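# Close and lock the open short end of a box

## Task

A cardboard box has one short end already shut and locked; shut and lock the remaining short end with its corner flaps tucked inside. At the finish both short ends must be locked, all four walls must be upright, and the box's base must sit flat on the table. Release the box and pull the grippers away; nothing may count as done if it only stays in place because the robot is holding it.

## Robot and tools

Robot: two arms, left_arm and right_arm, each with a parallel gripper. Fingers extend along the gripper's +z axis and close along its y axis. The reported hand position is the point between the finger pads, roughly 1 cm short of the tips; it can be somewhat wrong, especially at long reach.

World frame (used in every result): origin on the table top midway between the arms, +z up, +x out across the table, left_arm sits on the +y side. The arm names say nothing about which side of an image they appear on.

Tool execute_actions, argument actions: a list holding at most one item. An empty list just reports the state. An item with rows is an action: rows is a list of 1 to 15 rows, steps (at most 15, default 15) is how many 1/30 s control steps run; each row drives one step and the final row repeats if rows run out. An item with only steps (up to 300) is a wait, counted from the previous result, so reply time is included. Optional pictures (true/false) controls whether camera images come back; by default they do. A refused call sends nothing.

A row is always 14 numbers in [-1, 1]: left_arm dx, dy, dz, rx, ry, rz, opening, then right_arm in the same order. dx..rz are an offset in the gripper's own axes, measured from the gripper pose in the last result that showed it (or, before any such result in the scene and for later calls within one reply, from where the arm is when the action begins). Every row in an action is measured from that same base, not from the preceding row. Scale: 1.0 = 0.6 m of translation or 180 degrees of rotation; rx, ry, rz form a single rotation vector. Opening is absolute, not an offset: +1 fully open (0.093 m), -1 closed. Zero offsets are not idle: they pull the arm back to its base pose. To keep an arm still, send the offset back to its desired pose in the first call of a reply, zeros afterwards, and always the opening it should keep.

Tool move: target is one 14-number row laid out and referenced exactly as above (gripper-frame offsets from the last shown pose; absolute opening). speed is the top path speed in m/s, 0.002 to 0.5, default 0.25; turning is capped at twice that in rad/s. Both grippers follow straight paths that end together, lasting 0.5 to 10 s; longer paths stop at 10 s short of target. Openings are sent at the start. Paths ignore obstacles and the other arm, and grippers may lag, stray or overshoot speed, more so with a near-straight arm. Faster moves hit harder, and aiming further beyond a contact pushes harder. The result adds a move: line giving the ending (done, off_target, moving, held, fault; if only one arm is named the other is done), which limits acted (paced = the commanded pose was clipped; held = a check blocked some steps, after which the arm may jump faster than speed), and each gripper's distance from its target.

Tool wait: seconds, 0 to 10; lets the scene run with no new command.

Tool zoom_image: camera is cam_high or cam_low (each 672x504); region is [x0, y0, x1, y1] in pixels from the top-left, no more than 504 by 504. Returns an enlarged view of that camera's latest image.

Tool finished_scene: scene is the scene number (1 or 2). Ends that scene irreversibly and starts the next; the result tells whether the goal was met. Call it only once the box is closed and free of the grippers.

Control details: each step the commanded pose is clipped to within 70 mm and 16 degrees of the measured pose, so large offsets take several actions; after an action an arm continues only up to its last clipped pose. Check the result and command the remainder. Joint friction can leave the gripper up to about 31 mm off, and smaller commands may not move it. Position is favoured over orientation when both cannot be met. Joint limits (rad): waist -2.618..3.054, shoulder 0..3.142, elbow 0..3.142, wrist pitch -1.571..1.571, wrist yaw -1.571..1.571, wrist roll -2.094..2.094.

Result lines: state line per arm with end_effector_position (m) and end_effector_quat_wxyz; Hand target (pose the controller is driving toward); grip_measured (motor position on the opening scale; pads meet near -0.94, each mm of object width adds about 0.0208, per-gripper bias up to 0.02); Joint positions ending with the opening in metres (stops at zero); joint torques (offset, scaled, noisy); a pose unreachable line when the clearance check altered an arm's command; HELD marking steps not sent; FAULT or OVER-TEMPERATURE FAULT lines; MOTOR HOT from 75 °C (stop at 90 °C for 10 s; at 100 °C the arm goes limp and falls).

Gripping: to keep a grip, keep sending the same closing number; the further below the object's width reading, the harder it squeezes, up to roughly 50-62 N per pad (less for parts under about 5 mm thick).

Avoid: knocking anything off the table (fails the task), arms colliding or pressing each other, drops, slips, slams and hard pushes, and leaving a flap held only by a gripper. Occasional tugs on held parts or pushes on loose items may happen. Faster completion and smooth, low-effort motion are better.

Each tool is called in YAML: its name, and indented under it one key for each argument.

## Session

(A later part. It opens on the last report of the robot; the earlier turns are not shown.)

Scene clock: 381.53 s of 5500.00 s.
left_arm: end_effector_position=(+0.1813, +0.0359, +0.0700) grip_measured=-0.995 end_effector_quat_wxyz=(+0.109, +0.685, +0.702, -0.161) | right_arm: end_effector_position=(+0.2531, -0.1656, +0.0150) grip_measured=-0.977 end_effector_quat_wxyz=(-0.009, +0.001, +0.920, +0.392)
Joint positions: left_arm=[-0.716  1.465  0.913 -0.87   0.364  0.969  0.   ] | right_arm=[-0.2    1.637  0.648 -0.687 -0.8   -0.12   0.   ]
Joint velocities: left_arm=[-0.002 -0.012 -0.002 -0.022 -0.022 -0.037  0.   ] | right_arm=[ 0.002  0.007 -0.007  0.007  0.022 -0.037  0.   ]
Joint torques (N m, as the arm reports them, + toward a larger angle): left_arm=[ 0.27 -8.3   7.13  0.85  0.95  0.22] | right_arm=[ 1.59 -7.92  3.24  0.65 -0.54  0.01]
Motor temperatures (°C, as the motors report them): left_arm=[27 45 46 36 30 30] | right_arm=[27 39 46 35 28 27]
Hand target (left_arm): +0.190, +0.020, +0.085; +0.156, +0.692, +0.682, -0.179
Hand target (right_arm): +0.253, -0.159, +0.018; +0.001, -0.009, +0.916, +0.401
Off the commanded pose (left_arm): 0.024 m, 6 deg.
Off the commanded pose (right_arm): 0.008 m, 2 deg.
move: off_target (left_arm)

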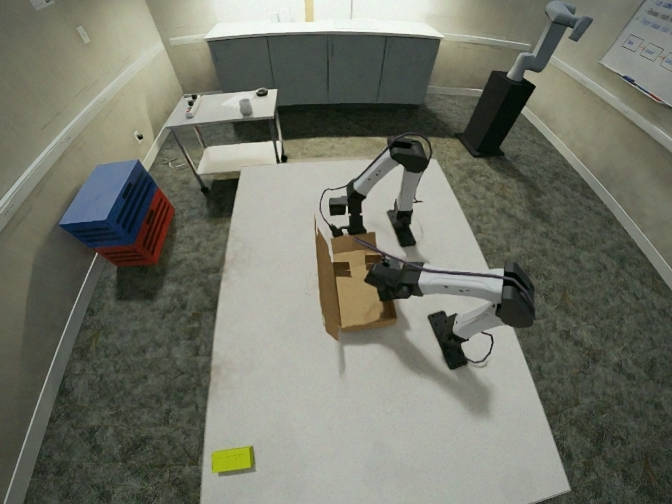

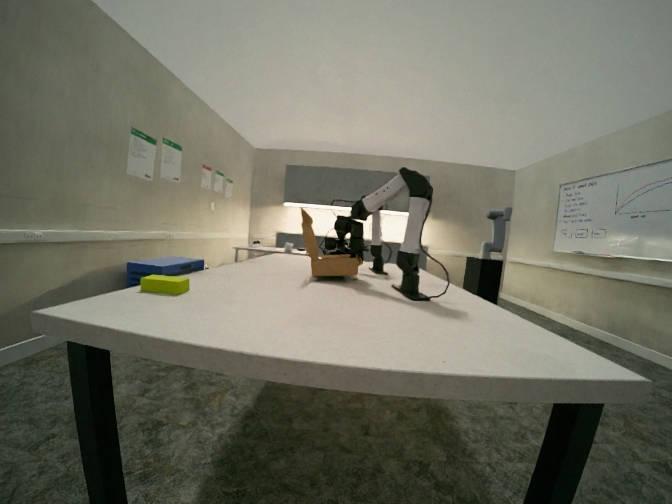

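move:
  target: [-0.015,0.025,0.085,-0.03,0,0.02,-1,0,0.01,0.005,0,0,0,-1]
  speed: 0.05

zoom_image:
  camera: "cam_high"
  region: [280,170,440,330]

Scene clock: 391.53 s of 5500.00 s.
left_arm: end_effector_position=(+0.1887, +0.0207, +0.0366) grip_measured=-0.996 end_effector_quat_wxyz=(+0.130, +0.693, +0.698, -0.125) | right_arm: end_effector_position=(+0.2531, -0.1647, +0.0138) grip_measured=-0.977 end_effector_quat_wxyz=(-0.015, +0.010, +0.922, +0.388)
Joint positions: left_arm=[-0.792  1.518  0.823 -0.649  0.285  0.903  0.   ] | right_arm=[-0.191  1.637  0.648 -0.681 -0.792 -0.09   0.   ]
Joint velocities: left_arm=[ 0.002  0.012 -0.002  0.022  0.051 -0.037  0.   ] | right_arm=[-0.007  0.007 -0.002  0.022  0.022 -0.022  0.   ]
Joint torques (N m, as the arm reports them, + toward a larger angle): left_arm=[-1.66 -3.2   4.07  1.39  0.24  0.1 ] | right_arm=[ 1.59 -7.65  4.3   0.44 -0.46  0.02]
Motor temperatures (°C, as the motors report them): left_arm=[27 45 46 36 31 30] | right_arm=[27 39 45 35 28 27]
Hand target (left_arm): +0.192, +0.009, +0.027; +0.146, +0.701, +0.687, -0.125
Hand target (right_arm): +0.253, -0.160, +0.017; -0.010, +0.002, +0.920, +0.392
Off the commanded pose (left_arm): 0.017 m, 3 deg.
Off the commanded pose (right_arm): 0.006 m, 1 deg.
After step 90, 5.63 s passed at rest.
move: off_target (left_arm)

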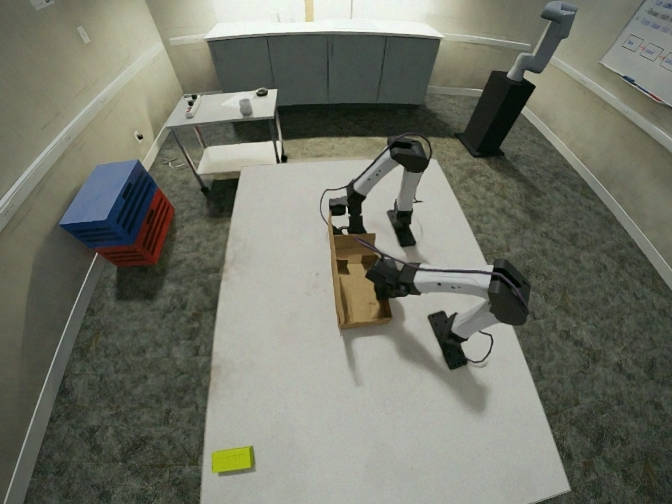

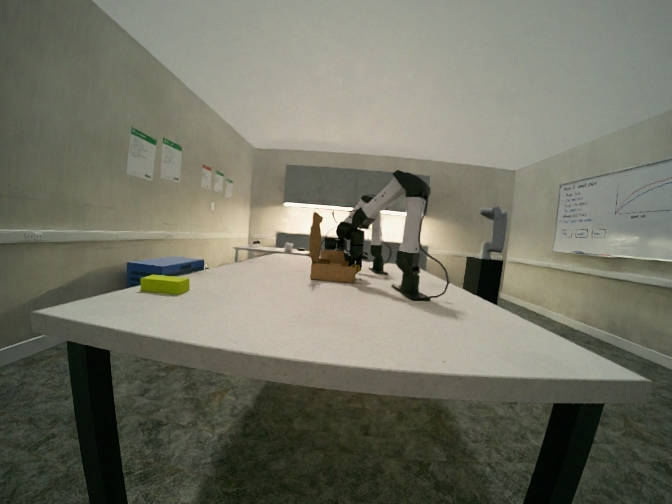

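Region (280, 170, 440, 330) of cam_high's 672x504 image, scaled by 3.150, with more detail than that image has.

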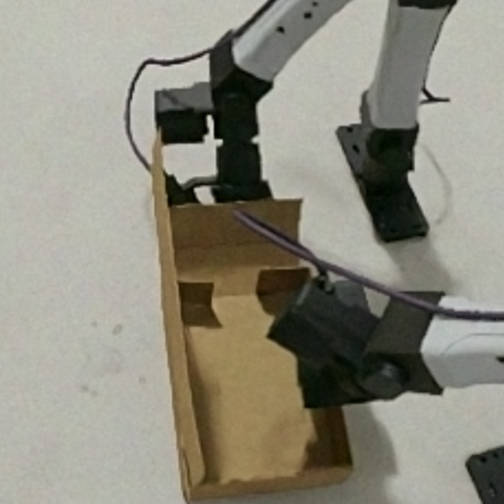

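Good — wall already rising.

move:
  target: [-0.005,0,0.018,0,0,0,-1,0,0.095,0,0,0,0,-1]
  speed: 0.04

zoom_image:
  camera: "cam_high"
  region: [280,170,440,330]

Scene clock: 399.13 s of 5500.00 s.
left_arm: end_effector_position=(+0.1888, +0.0201, +0.0366) grip_measured=-0.996 end_effector_quat_wxyz=(+0.130, +0.689, +0.702, -0.125) | right_arm: end_effector_position=(+0.2497, -0.1333, +0.0401) grip_measured=-0.977 end_effector_quat_wxyz=(-0.022, +0.017, +0.927, +0.374)
Joint positions: left_arm=[-0.795  1.518  0.823 -0.647  0.284  0.89   0.   ] | right_arm=[-0.027  1.497  0.661 -0.682 -0.766  0.152  0.   ]
Joint velocities: left_arm=[-0.002 -0.002 -0.012 -0.037 -0.081 -0.051  0.   ] | right_arm=[-0.007  0.012  0.017 -0.022 -0.037  0.037  0.   ]
Joint torques (N m, as the arm reports them, + toward a larger angle): left_arm=[-1.21 -3.86  4.89  0.99  0.19 -0.01] | right_arm=[ 1.46 -7.56  7.54  0.46 -0.57  0.04]
Motor temperatures (°C, as the motors report them): left_arm=[27 43 45 37 31 30] | right_arm=[27 39 45 35 28 27]
Hand target (left_arm): +0.188, +0.014, +0.028; +0.130, +0.693, +0.698, -0.125
Hand target (right_arm): +0.254, -0.126, +0.054; -0.015, +0.009, +0.921, +0.388
Off the commanded pose (left_arm): 0.011 m, 1 deg.
Off the commanded pose (right_arm): 0.017 m, 2 deg.
After step 90, 2.90 s passed at rest.
move: off_target (left_arm, right_arm)

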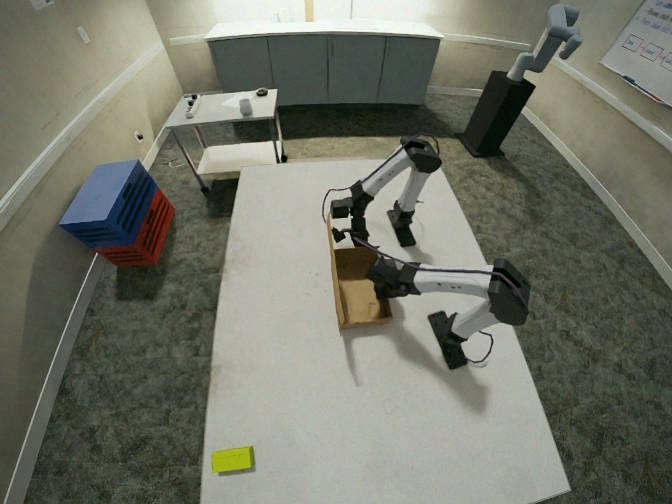

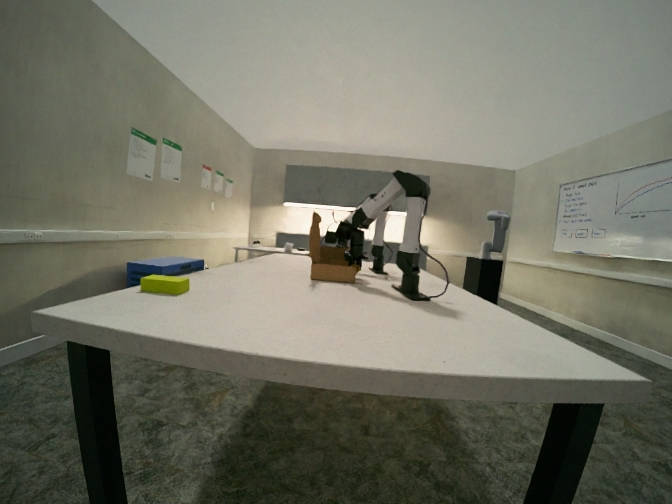

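Region (280, 170, 440, 330) of cam_high's 672x504 image, scaled by 3.150, with more detail than that image has.

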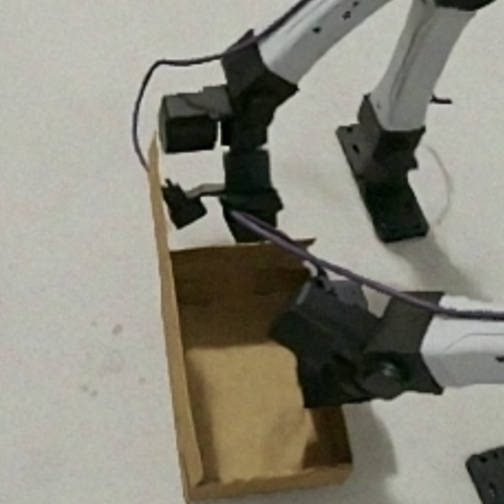

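move:
  target: [-0.005,0,0.018,0,0,0,-1,-0.01,0.045,0.04,0,0,0,-1]
  speed: 0.04

zoom_image:
  camera: "cam_high"
  region: [290,190,410,310]

zoom_image:
  camera: "cam_low"
  region: [290,200,400,300]

Scene clock: 407.37 s of 5500.00 s.
left_arm: end_effector_position=(+0.1892, +0.0213, +0.0362) grip_measured=-0.996 end_effector_quat_wxyz=(+0.128, +0.682, +0.710, -0.122) | right_arm: end_effector_position=(+0.2507, -0.1109, +0.0393) grip_measured=-0.977 end_effector_quat_wxyz=(-0.036, +0.040, +0.929, +0.367)
Joint positions: left_arm=[-0.795  1.518  0.823 -0.649  0.276  0.871  0.   ] | right_arm=[ 0.08   1.497  0.661 -0.598 -0.746  0.34   0.   ]
Joint velocities: left_arm=[-0.022  0.002  0.002  0.022  0.022 -0.007  0.   ] | right_arm=[-0.007  0.002 -0.007 -0.051  0.051 -0.022  0.   ]
Joint torques (N m, as the arm reports them, + toward a larger angle): left_arm=[-1.35 -3.74  4.94  1.02  0.17  0.01] | right_arm=[ 4.17 -5.71  6.    1.41 -0.35  0.1 ]
Motor temperatures (°C, as the motors report them): left_arm=[27 43 45 37 30 30] | right_arm=[27 40 45 35 28 27]
Hand target (left_arm): +0.189, +0.014, +0.028; +0.130, +0.689, +0.702, -0.125
Hand target (right_arm): +0.255, -0.098, +0.042; -0.022, +0.017, +0.927, +0.375
Off the commanded pose (left_arm): 0.012 m, 1 deg.
Off the commanded pose (right_arm): 0.015 m, 3 deg.
After step 90, 4.00 s passed at rest.
move: off_target (left_arm, right_arm)

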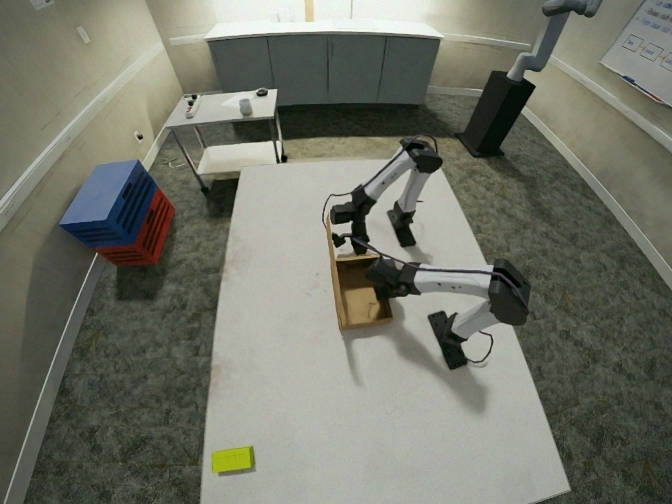

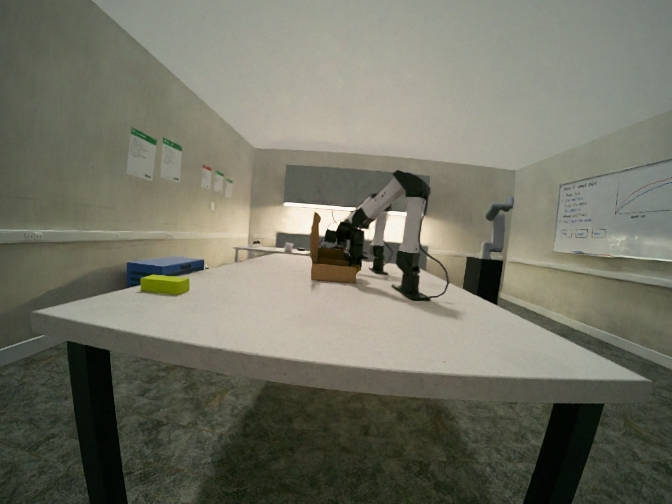

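Region (290, 190, 410, 310) of cam_high's 672x504 image, scaled by 4.200, with more detail than that image has.

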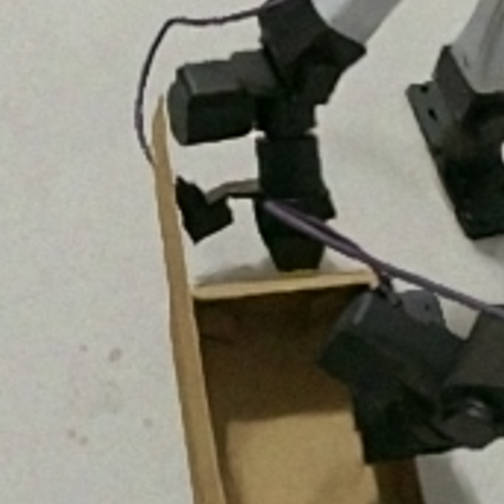

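Region (290, 200, 400, 300) of cam_low's 672x504 image, scaled by 4.582, with more detail than that image has; it fills the top 458 rows of this view, and the rest is white.

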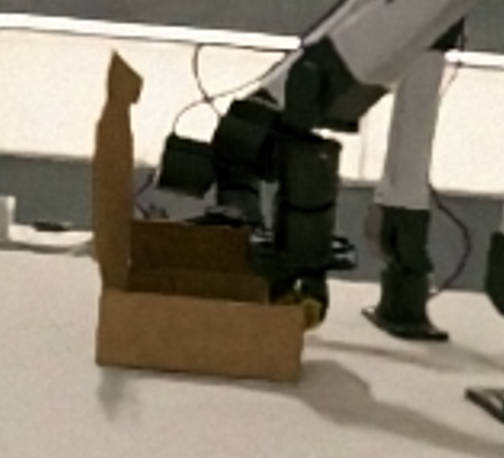

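move:
  target: [-0.005,0,0.018,0,0,0,-1,-0.01,-0.005,-0.005,-0.08,-0.02,-0.02,-0.3]
  speed: 0.03

move:
  target: [-0.005,0,0.018,0,0,0,-1,0,0.046,-0.015,-0.03,0,0,-0.3]
  speed: 0.03

zoom_image:
  camera: "cam_high"
  region: [290,190,410,310]

Scene clock: 423.77 s of 5500.00 s.
left_arm: end_effector_position=(+0.1902, +0.0239, +0.0364) grip_measured=-0.996 end_effector_quat_wxyz=(+0.125, +0.672, +0.720, -0.119) | right_arm: end_effector_position=(+0.2562, -0.1201, +0.0346) grip_measured=-0.303 end_effector_quat_wxyz=(+0.004, +0.033, +0.891, +0.453)
Joint positions: left_arm=[-0.791  1.514  0.823 -0.655  0.266  0.846  0.   ] | right_arm=[-0.053  1.536  0.556 -0.436 -0.931  0.22   0.031]
Joint velocities: left_arm=[ 0.002 -0.002  0.012 -0.007 -0.037 -0.081  0.   ] | right_arm=[ 0.007  0.002 -0.002 -0.007  0.022  0.022 -0.   ]
Joint torques (N m, as the arm reports them, + toward a larger angle): left_arm=[-1.52 -3.65  4.93  1.05  0.22  0.12] | right_arm=[-0.76 -4.86  4.32  1.18 -0.86 -0.11]
Motor temperatures (°C, as the motors report them): left_arm=[27 41 44 37 30 30] | right_arm=[28 38 45 36 28 27]
Hand target (left_arm): +0.189, +0.015, +0.028; +0.127, +0.682, +0.710, -0.122
Hand target (right_arm): +0.256, -0.115, +0.039; +0.008, +0.025, +0.877, +0.479
Off the commanded pose (left_arm): 0.013 m, 2 deg.
Off the commanded pose (right_arm): 0.006 m, 4 deg.
After step 90, 8.70 s passed at rest.
move: off_target (left_arm, right_arm)

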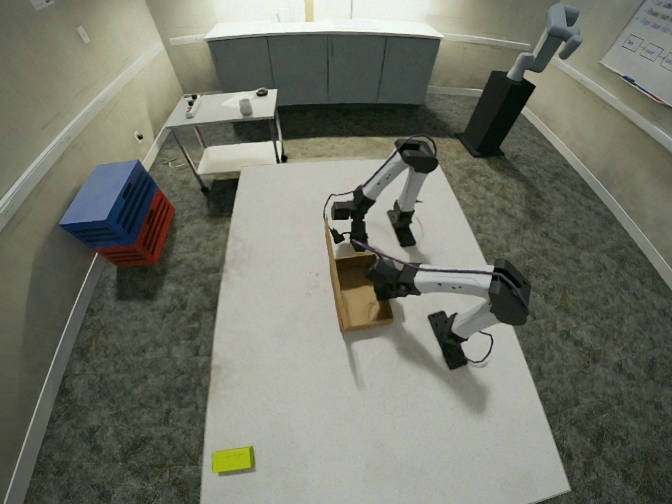

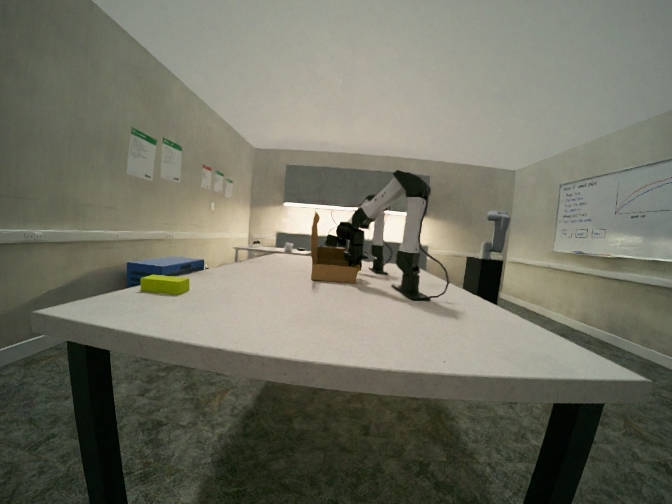

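Scene clock: 425.60 s of 5500.00 s.
left_arm: end_effector_position=(+0.1906, +0.0237, +0.0365) grip_measured=-0.996 end_effector_quat_wxyz=(+0.125, +0.667, +0.725, -0.119) | right_arm: end_effector_position=(+0.2548, -0.1182, +0.0423) grip_measured=-0.302 end_effector_quat_wxyz=(+0.002, +0.039, +0.886, +0.462)
Joint positions: left_arm=[-0.791  1.514  0.823 -0.653  0.265  0.833  0.   ] | right_arm=[-0.053  1.509  0.555 -0.452 -0.95   0.241  0.031]
Joint velocities: left_arm=[-0.012  0.002 -0.022 -0.022 -0.007 -0.037  0.   ] | right_arm=[-0.007  0.007 -0.002  0.037 -0.037 -0.037  0.   ]
Joint torques (N m, as the arm reports them, + toward a larger angle): left_arm=[-1.2  -3.77  5.09  0.96  0.16  0.01] | right_arm=[-0.24 -7.65  6.62  0.66 -0.96  0.01]
Motor temperatures (°C, as the motors report them): left_arm=[27 41 44 37 30 30] | right_arm=[28 38 45 36 28 27]
Hand target (left_arm): +0.190, +0.018, +0.028; +0.125, +0.672, +0.720, -0.119
Hand target (right_arm): +0.257, -0.111, +0.061; +0.004, +0.033, +0.869, +0.494
Off the commanded pose (left_arm): 0.011 m, 1 deg.
Off the commanded pose (right_arm): 0.021 m, 4 deg.
move: off_target (left_arm, right_arm)

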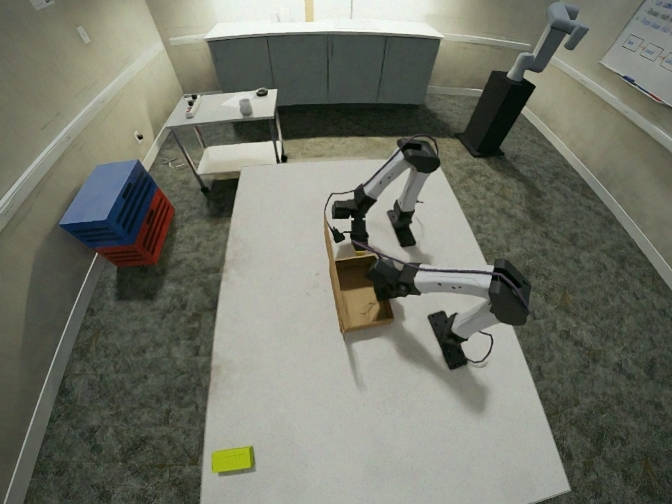

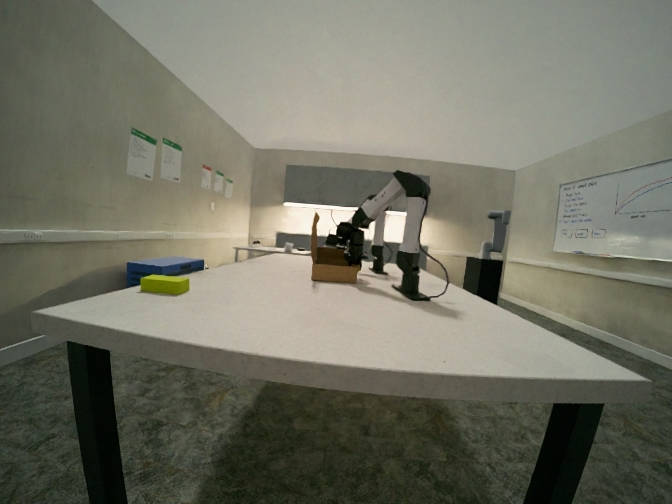

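Region (290, 190, 410, 310) of cam_high's 672x504 image, scaled by 4.200, with more detail than that image has.

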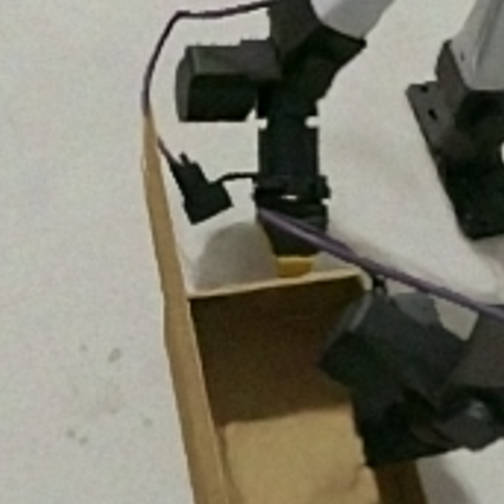

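move:
  target: [-0.005,0,0.018,0.01,0,0.03,-1,0,0.055,-0.03,-0.05,0,0,-0.2]
  speed: 0.03

move:
  target: [-0.005,0,0.018,0,0,0,-1,0,0.02,0.06,0.03,0,0,-0.2]
  speed: 0.03

zoom_image:
  camera: "cam_high"
  region: [290,190,410,310]

Scene clock: 436.43 s of 5500.00 s.
left_arm: end_effector_position=(+0.1910, +0.0223, +0.0361) grip_measured=-0.996 end_effector_quat_wxyz=(+0.125, +0.688, +0.705, -0.119) | right_arm: end_effector_position=(+0.2477, -0.1147, +0.0648) grip_measured=-0.202 end_effector_quat_wxyz=(-0.013, +0.050, +0.855, +0.517)
Joint positions: left_arm=[-0.791  1.527  0.833 -0.659  0.271  0.89   0.   ] | right_arm=[-0.089  1.481  0.555 -0.521 -1.082  0.223  0.035]
Joint velocities: left_arm=[ 0.012 -0.002  0.002 -0.007  0.037  0.037  0.   ] | right_arm=[ 0.002 -0.012 -0.002  0.007 -0.066 -0.022  0.   ]
Joint torques (N m, as the arm reports them, + toward a larger angle): left_arm=[-0.36 -2.76  5.92  0.84  0.27  0.37] | right_arm=[-0.97 -6.94  7.48  0.64 -0.62 -0.12]
Motor temperatures (°C, as the motors report them): left_arm=[27 41 44 37 30 30] | right_arm=[28 39 45 35 29 27]
Hand target (left_arm): +0.191, +0.018, +0.028; +0.120, +0.702, +0.691, -0.124
Hand target (right_arm): +0.256, -0.114, +0.079; +0.004, +0.038, +0.847, +0.529
Off the commanded pose (left_arm): 0.010 m, 3 deg.
Off the commanded pose (right_arm): 0.017 m, 3 deg.
After step 90, 4.97 s passed at rest.
move: off_target (left_arm, right_arm)

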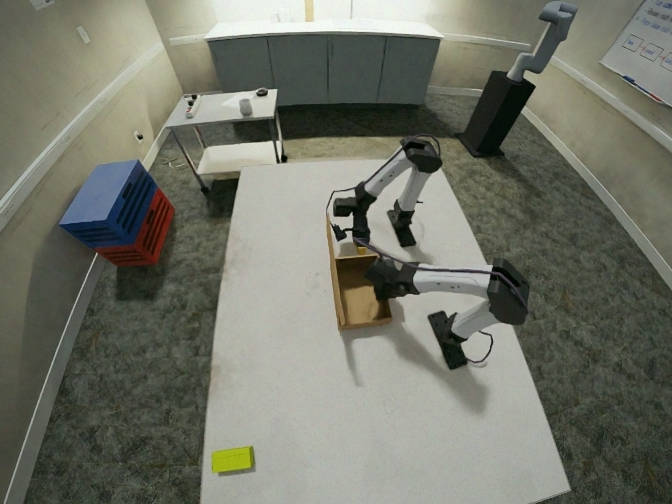

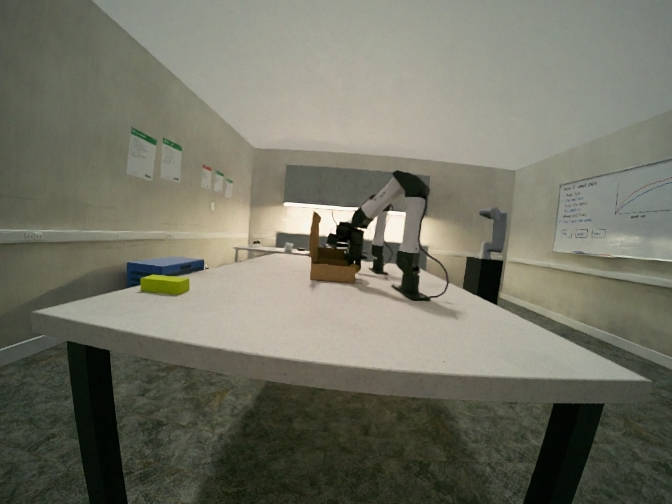

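Scene clock: 438.27 s of 5500.00 s.
left_arm: end_effector_position=(+0.1928, +0.0249, +0.0353) grip_measured=-0.996 end_effector_quat_wxyz=(+0.120, +0.670, +0.724, -0.112) | right_arm: end_effector_position=(+0.2582, -0.0922, +0.0640) grip_measured=-0.202 end_effector_quat_wxyz=(-0.006, +0.072, +0.880, +0.469)
Joint positions: left_arm=[-0.791  1.527  0.833 -0.66   0.251  0.842  0.   ] | right_arm=[ 0.064  1.417  0.555 -0.355 -0.932  0.527  0.036]
Joint velocities: left_arm=[-0.027 -0.012  0.007  0.007 -0.022 -0.051  0.   ] | right_arm=[-0.012  0.017  0.007  0.037 -0.007  0.007 -0.001]
Joint torques (N m, as the arm reports them, + toward a larger angle): left_arm=[-1.32 -4.    4.9   1.    0.31  0.37] | right_arm=[ 5.06 -4.2   4.01  1.89 -0.46  0.05]
Motor temperatures (°C, as the motors report them): left_arm=[27 41 44 36 30 30] | right_arm=[28 39 45 35 29 27]
Hand target (left_arm): +0.191, +0.016, +0.027; +0.125, +0.688, +0.705, -0.119
Hand target (right_arm): +0.249, -0.079, +0.060; -0.016, +0.049, +0.878, +0.476
Off the commanded pose (left_arm): 0.012 m, 3 deg.
Off the commanded pose (right_arm): 0.018 m, 3 deg.
move: off_target (left_arm, right_arm)

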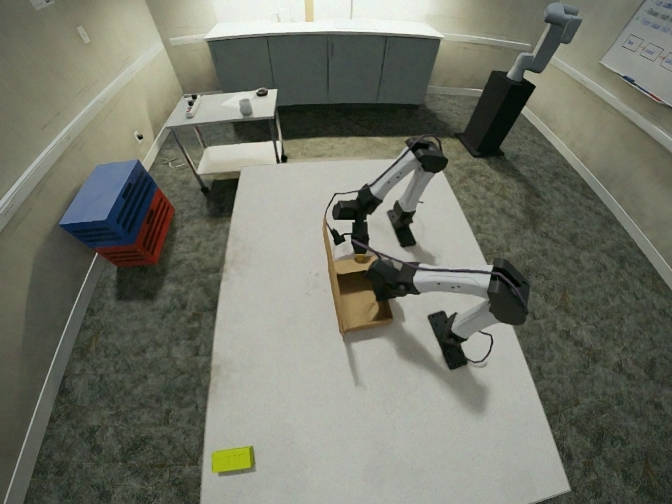

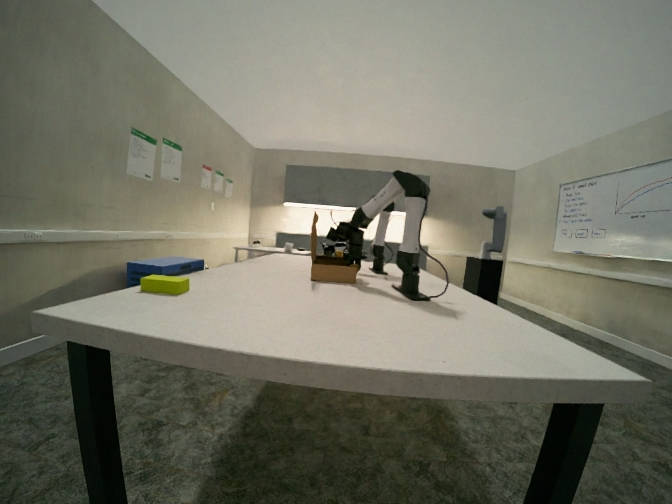

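Region (290, 190, 410, 310) of cam_high's 672x504 image, scaled by 4.200, with more detail than that image has.

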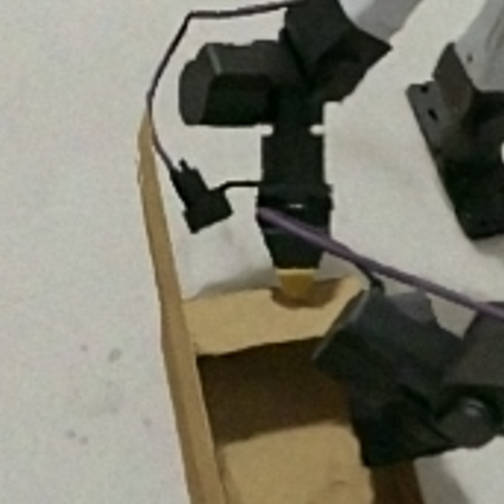

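move:
  target: [-0.005,0,0.018,0.008,0,0.02,-1,-0.005,0,0,0.1,0,0,-0.2]
  speed: 0.04

move:
  target: [-0.005,0,0.018,0,0,0,-1,0,0.015,0.022,0.1,0,0,0]
  speed: 0.04

zoom_image:
  camera: "cam_high"
  region: [290,190,410,310]

Scene clock: 449.10 s of 5500.00 s.
left_arm: end_effector_position=(+0.1944, +0.0243, +0.0360) grip_measured=-0.996 end_effector_quat_wxyz=(+0.122, +0.675, +0.719, -0.112) | right_arm: end_effector_position=(+0.2601, -0.0943, +0.0629) grip_measured=-0.202 end_effector_quat_wxyz=(-0.015, +0.072, +0.939, +0.336)
Joint positions: left_arm=[-0.789  1.531  0.84  -0.662  0.253  0.856  0.   ] | right_arm=[ 0.19   1.415  0.724 -0.613 -0.641  0.552  0.036]
Joint velocities: left_arm=[-0.022 -0.007 -0.022 -0.007  0.051 -0.022  0.   ] | right_arm=[ 0.002 -0.007  0.002  0.007  0.022  0.037 -0.001]
Joint torques (N m, as the arm reports them, + toward a larger angle): left_arm=[-0.49 -2.46  5.66  0.83  0.26  0.47] | right_arm=[ 1.21 -5.24  7.75  0.94 -0.07  0.03]
Motor temperatures (°C, as the motors report them): left_arm=[27 40 44 36 30 30] | right_arm=[28 38 45 36 28 27]
Hand target (left_arm): +0.193, +0.019, +0.026; +0.116, +0.694, +0.701, -0.117
Hand target (right_arm): +0.261, -0.093, +0.064; -0.015, +0.071, +0.942, +0.327
Off the commanded pose (left_arm): 0.012 m, 3 deg.
Off the commanded pose (right_arm): 0.002 m, 1 deg.
After step 90, 3.67 s passed at rest.
move: off_target (left_arm)

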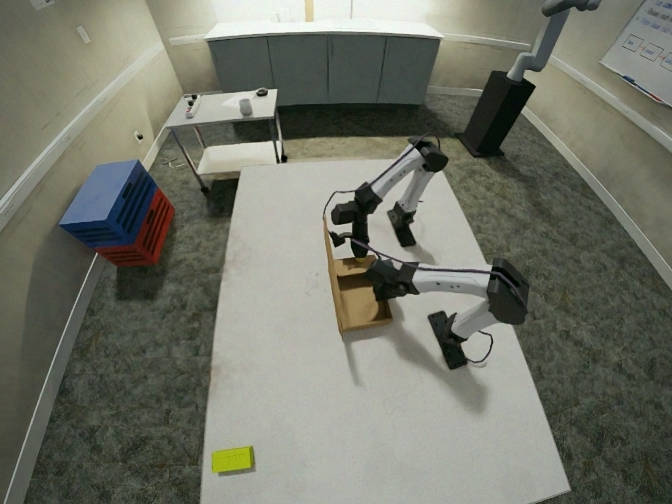

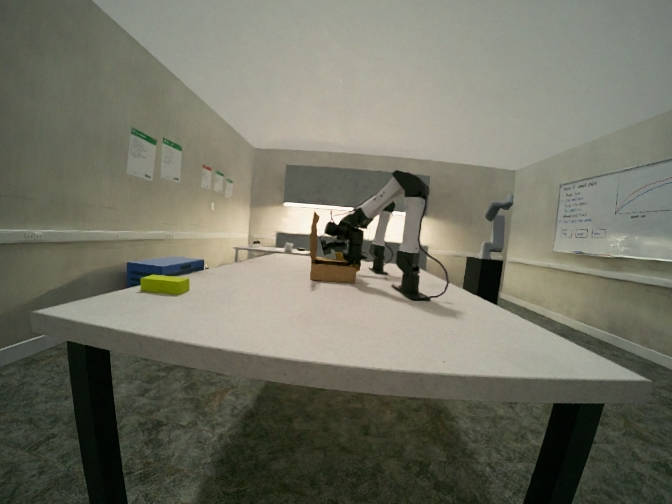

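Scene clock: 453.27 s of 5500.00 s.
left_arm: end_effector_position=(+0.1945, +0.0244, +0.0360) grip_measured=-0.996 end_effector_quat_wxyz=(+0.121, +0.672, +0.722, -0.112) | right_arm: end_effector_position=(+0.2603, -0.0849, +0.0587) grip_measured=-0.002 end_effector_quat_wxyz=(-0.021, +0.071, +0.979, +0.189)
Joint positions: left_arm=[-0.789  1.531  0.84  -0.662  0.252  0.847  0.   ] | right_arm=[ 0.386  1.507  0.906 -0.79  -0.339  0.681  0.045]
Joint velocities: left_arm=[-0.012  0.007  0.002  0.022 -0.037  0.037  0.   ] | right_arm=[-0.012  0.002 -0.007  0.022  0.066  0.007  0.001]
Joint torques (N m, as the arm reports them, + toward a larger angle): left_arm=[-1.27 -3.96  5.03  0.98  0.07 -0.07] | right_arm=[ 1.3  -5.05  8.    0.88 -0.12  0.07]
Motor temperatures (°C, as the motors report them): left_arm=[27 40 44 36 30 30] | right_arm=[28 38 45 36 28 27]
Hand target (left_arm): +0.194, +0.018, +0.027; +0.122, +0.675, +0.719, -0.112
Hand target (right_arm): +0.262, -0.080, +0.059; -0.024, +0.069, +0.980, +0.186
Off the commanded pose (left_arm): 0.011 m, 1 deg.
Off the commanded pose (right_arm): 0.006 m, 1 deg.
move: off_target (left_arm)

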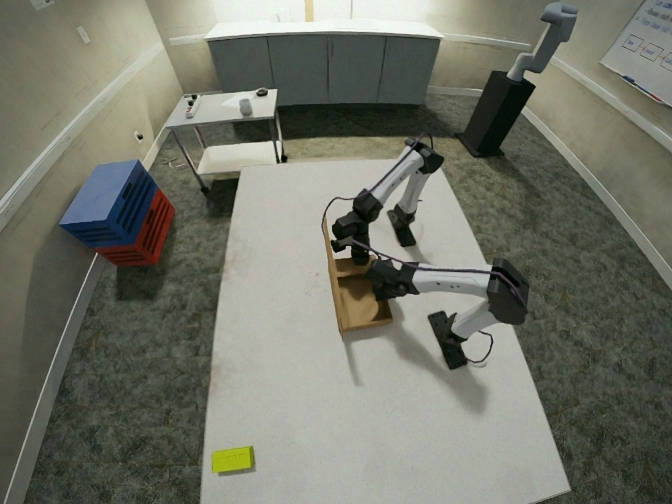

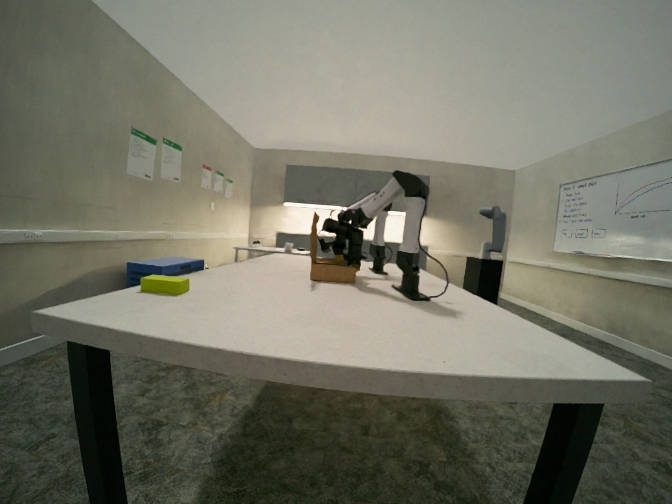

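Region (290, 190, 410, 310) of cam_high's 672x504 image, scaled by 4.200, with more detail than that image has.

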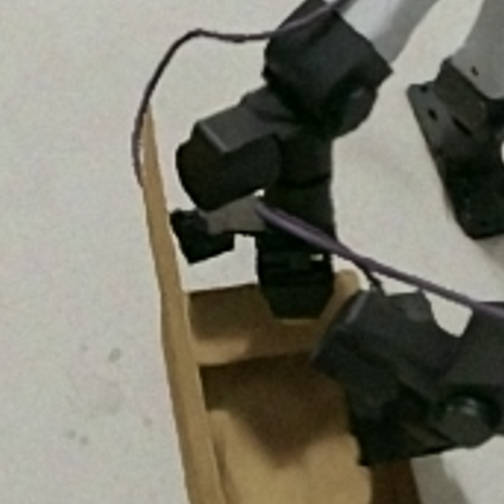

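move:
  target: [-0.005,0,0.018,0,0,0,-1,-0.01,-0.005,0.055,0.09,0,-0.06,0]
  speed: 0.04

zoom_image:
  camera: "cam_high"
  region: [290,190,410,310]

Scene clock: 464.70 s of 5500.00 s.
left_arm: end_effector_position=(+0.1945, +0.0244, +0.0360) grip_measured=-0.996 end_effector_quat_wxyz=(+0.121, +0.671, +0.723, -0.112) | right_arm: end_effector_position=(+0.2637, -0.0789, +0.0280) grip_measured=-0.002 end_effector_quat_wxyz=(-0.012, -0.015, +0.998, +0.059)
Joint positions: left_arm=[-0.789  1.531  0.84  -0.662  0.252  0.846  0.   ] | right_arm=[ 0.528  1.689  1.013 -0.844 -0.11   0.622  0.045]
Joint velocities: left_arm=[ 0.002  0.002 -0.012 -0.095 -0.022  0.037  0.   ] | right_arm=[ 0.007 -0.007 -0.032  0.007 -0.022 -0.007 -0.001]
Joint torques (N m, as the arm reports them, + toward a larger angle): left_arm=[-1.4  -3.92  4.9   1.    0.1  -0.12] | right_arm=[ 0.92 -6.72  7.51  0.54  0.13 -0.07]
Motor temperatures (°C, as the motors report them): left_arm=[27 40 43 36 30 30] | right_arm=[28 37 46 35 28 27]
Hand target (left_arm): +0.194, +0.018, +0.027; +0.121, +0.672, +0.722, -0.112
Hand target (right_arm): +0.266, -0.076, +0.027; -0.011, -0.025, +0.998, +0.051
Off the commanded pose (left_arm): 0.011 m, 0 deg.
Off the commanded pose (right_arm): 0.003 m, 2 deg.
After step 90, 3.97 s passed at rest.
move: off_target (left_arm)

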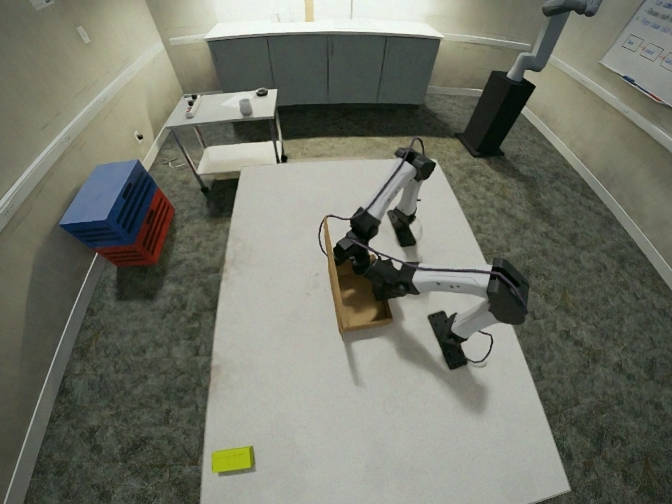

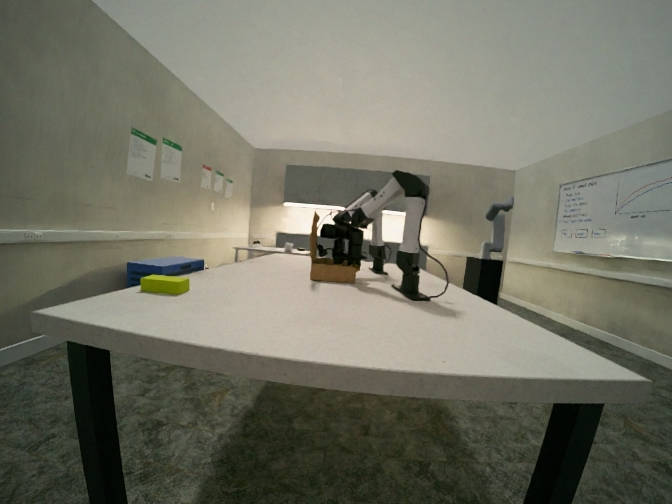

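Region (290, 190, 410, 310) of cam_high's 672x504 image, scaled by 4.200, with more detail than that image has.

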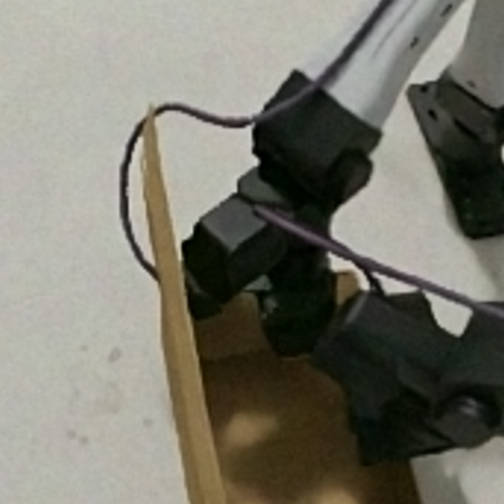

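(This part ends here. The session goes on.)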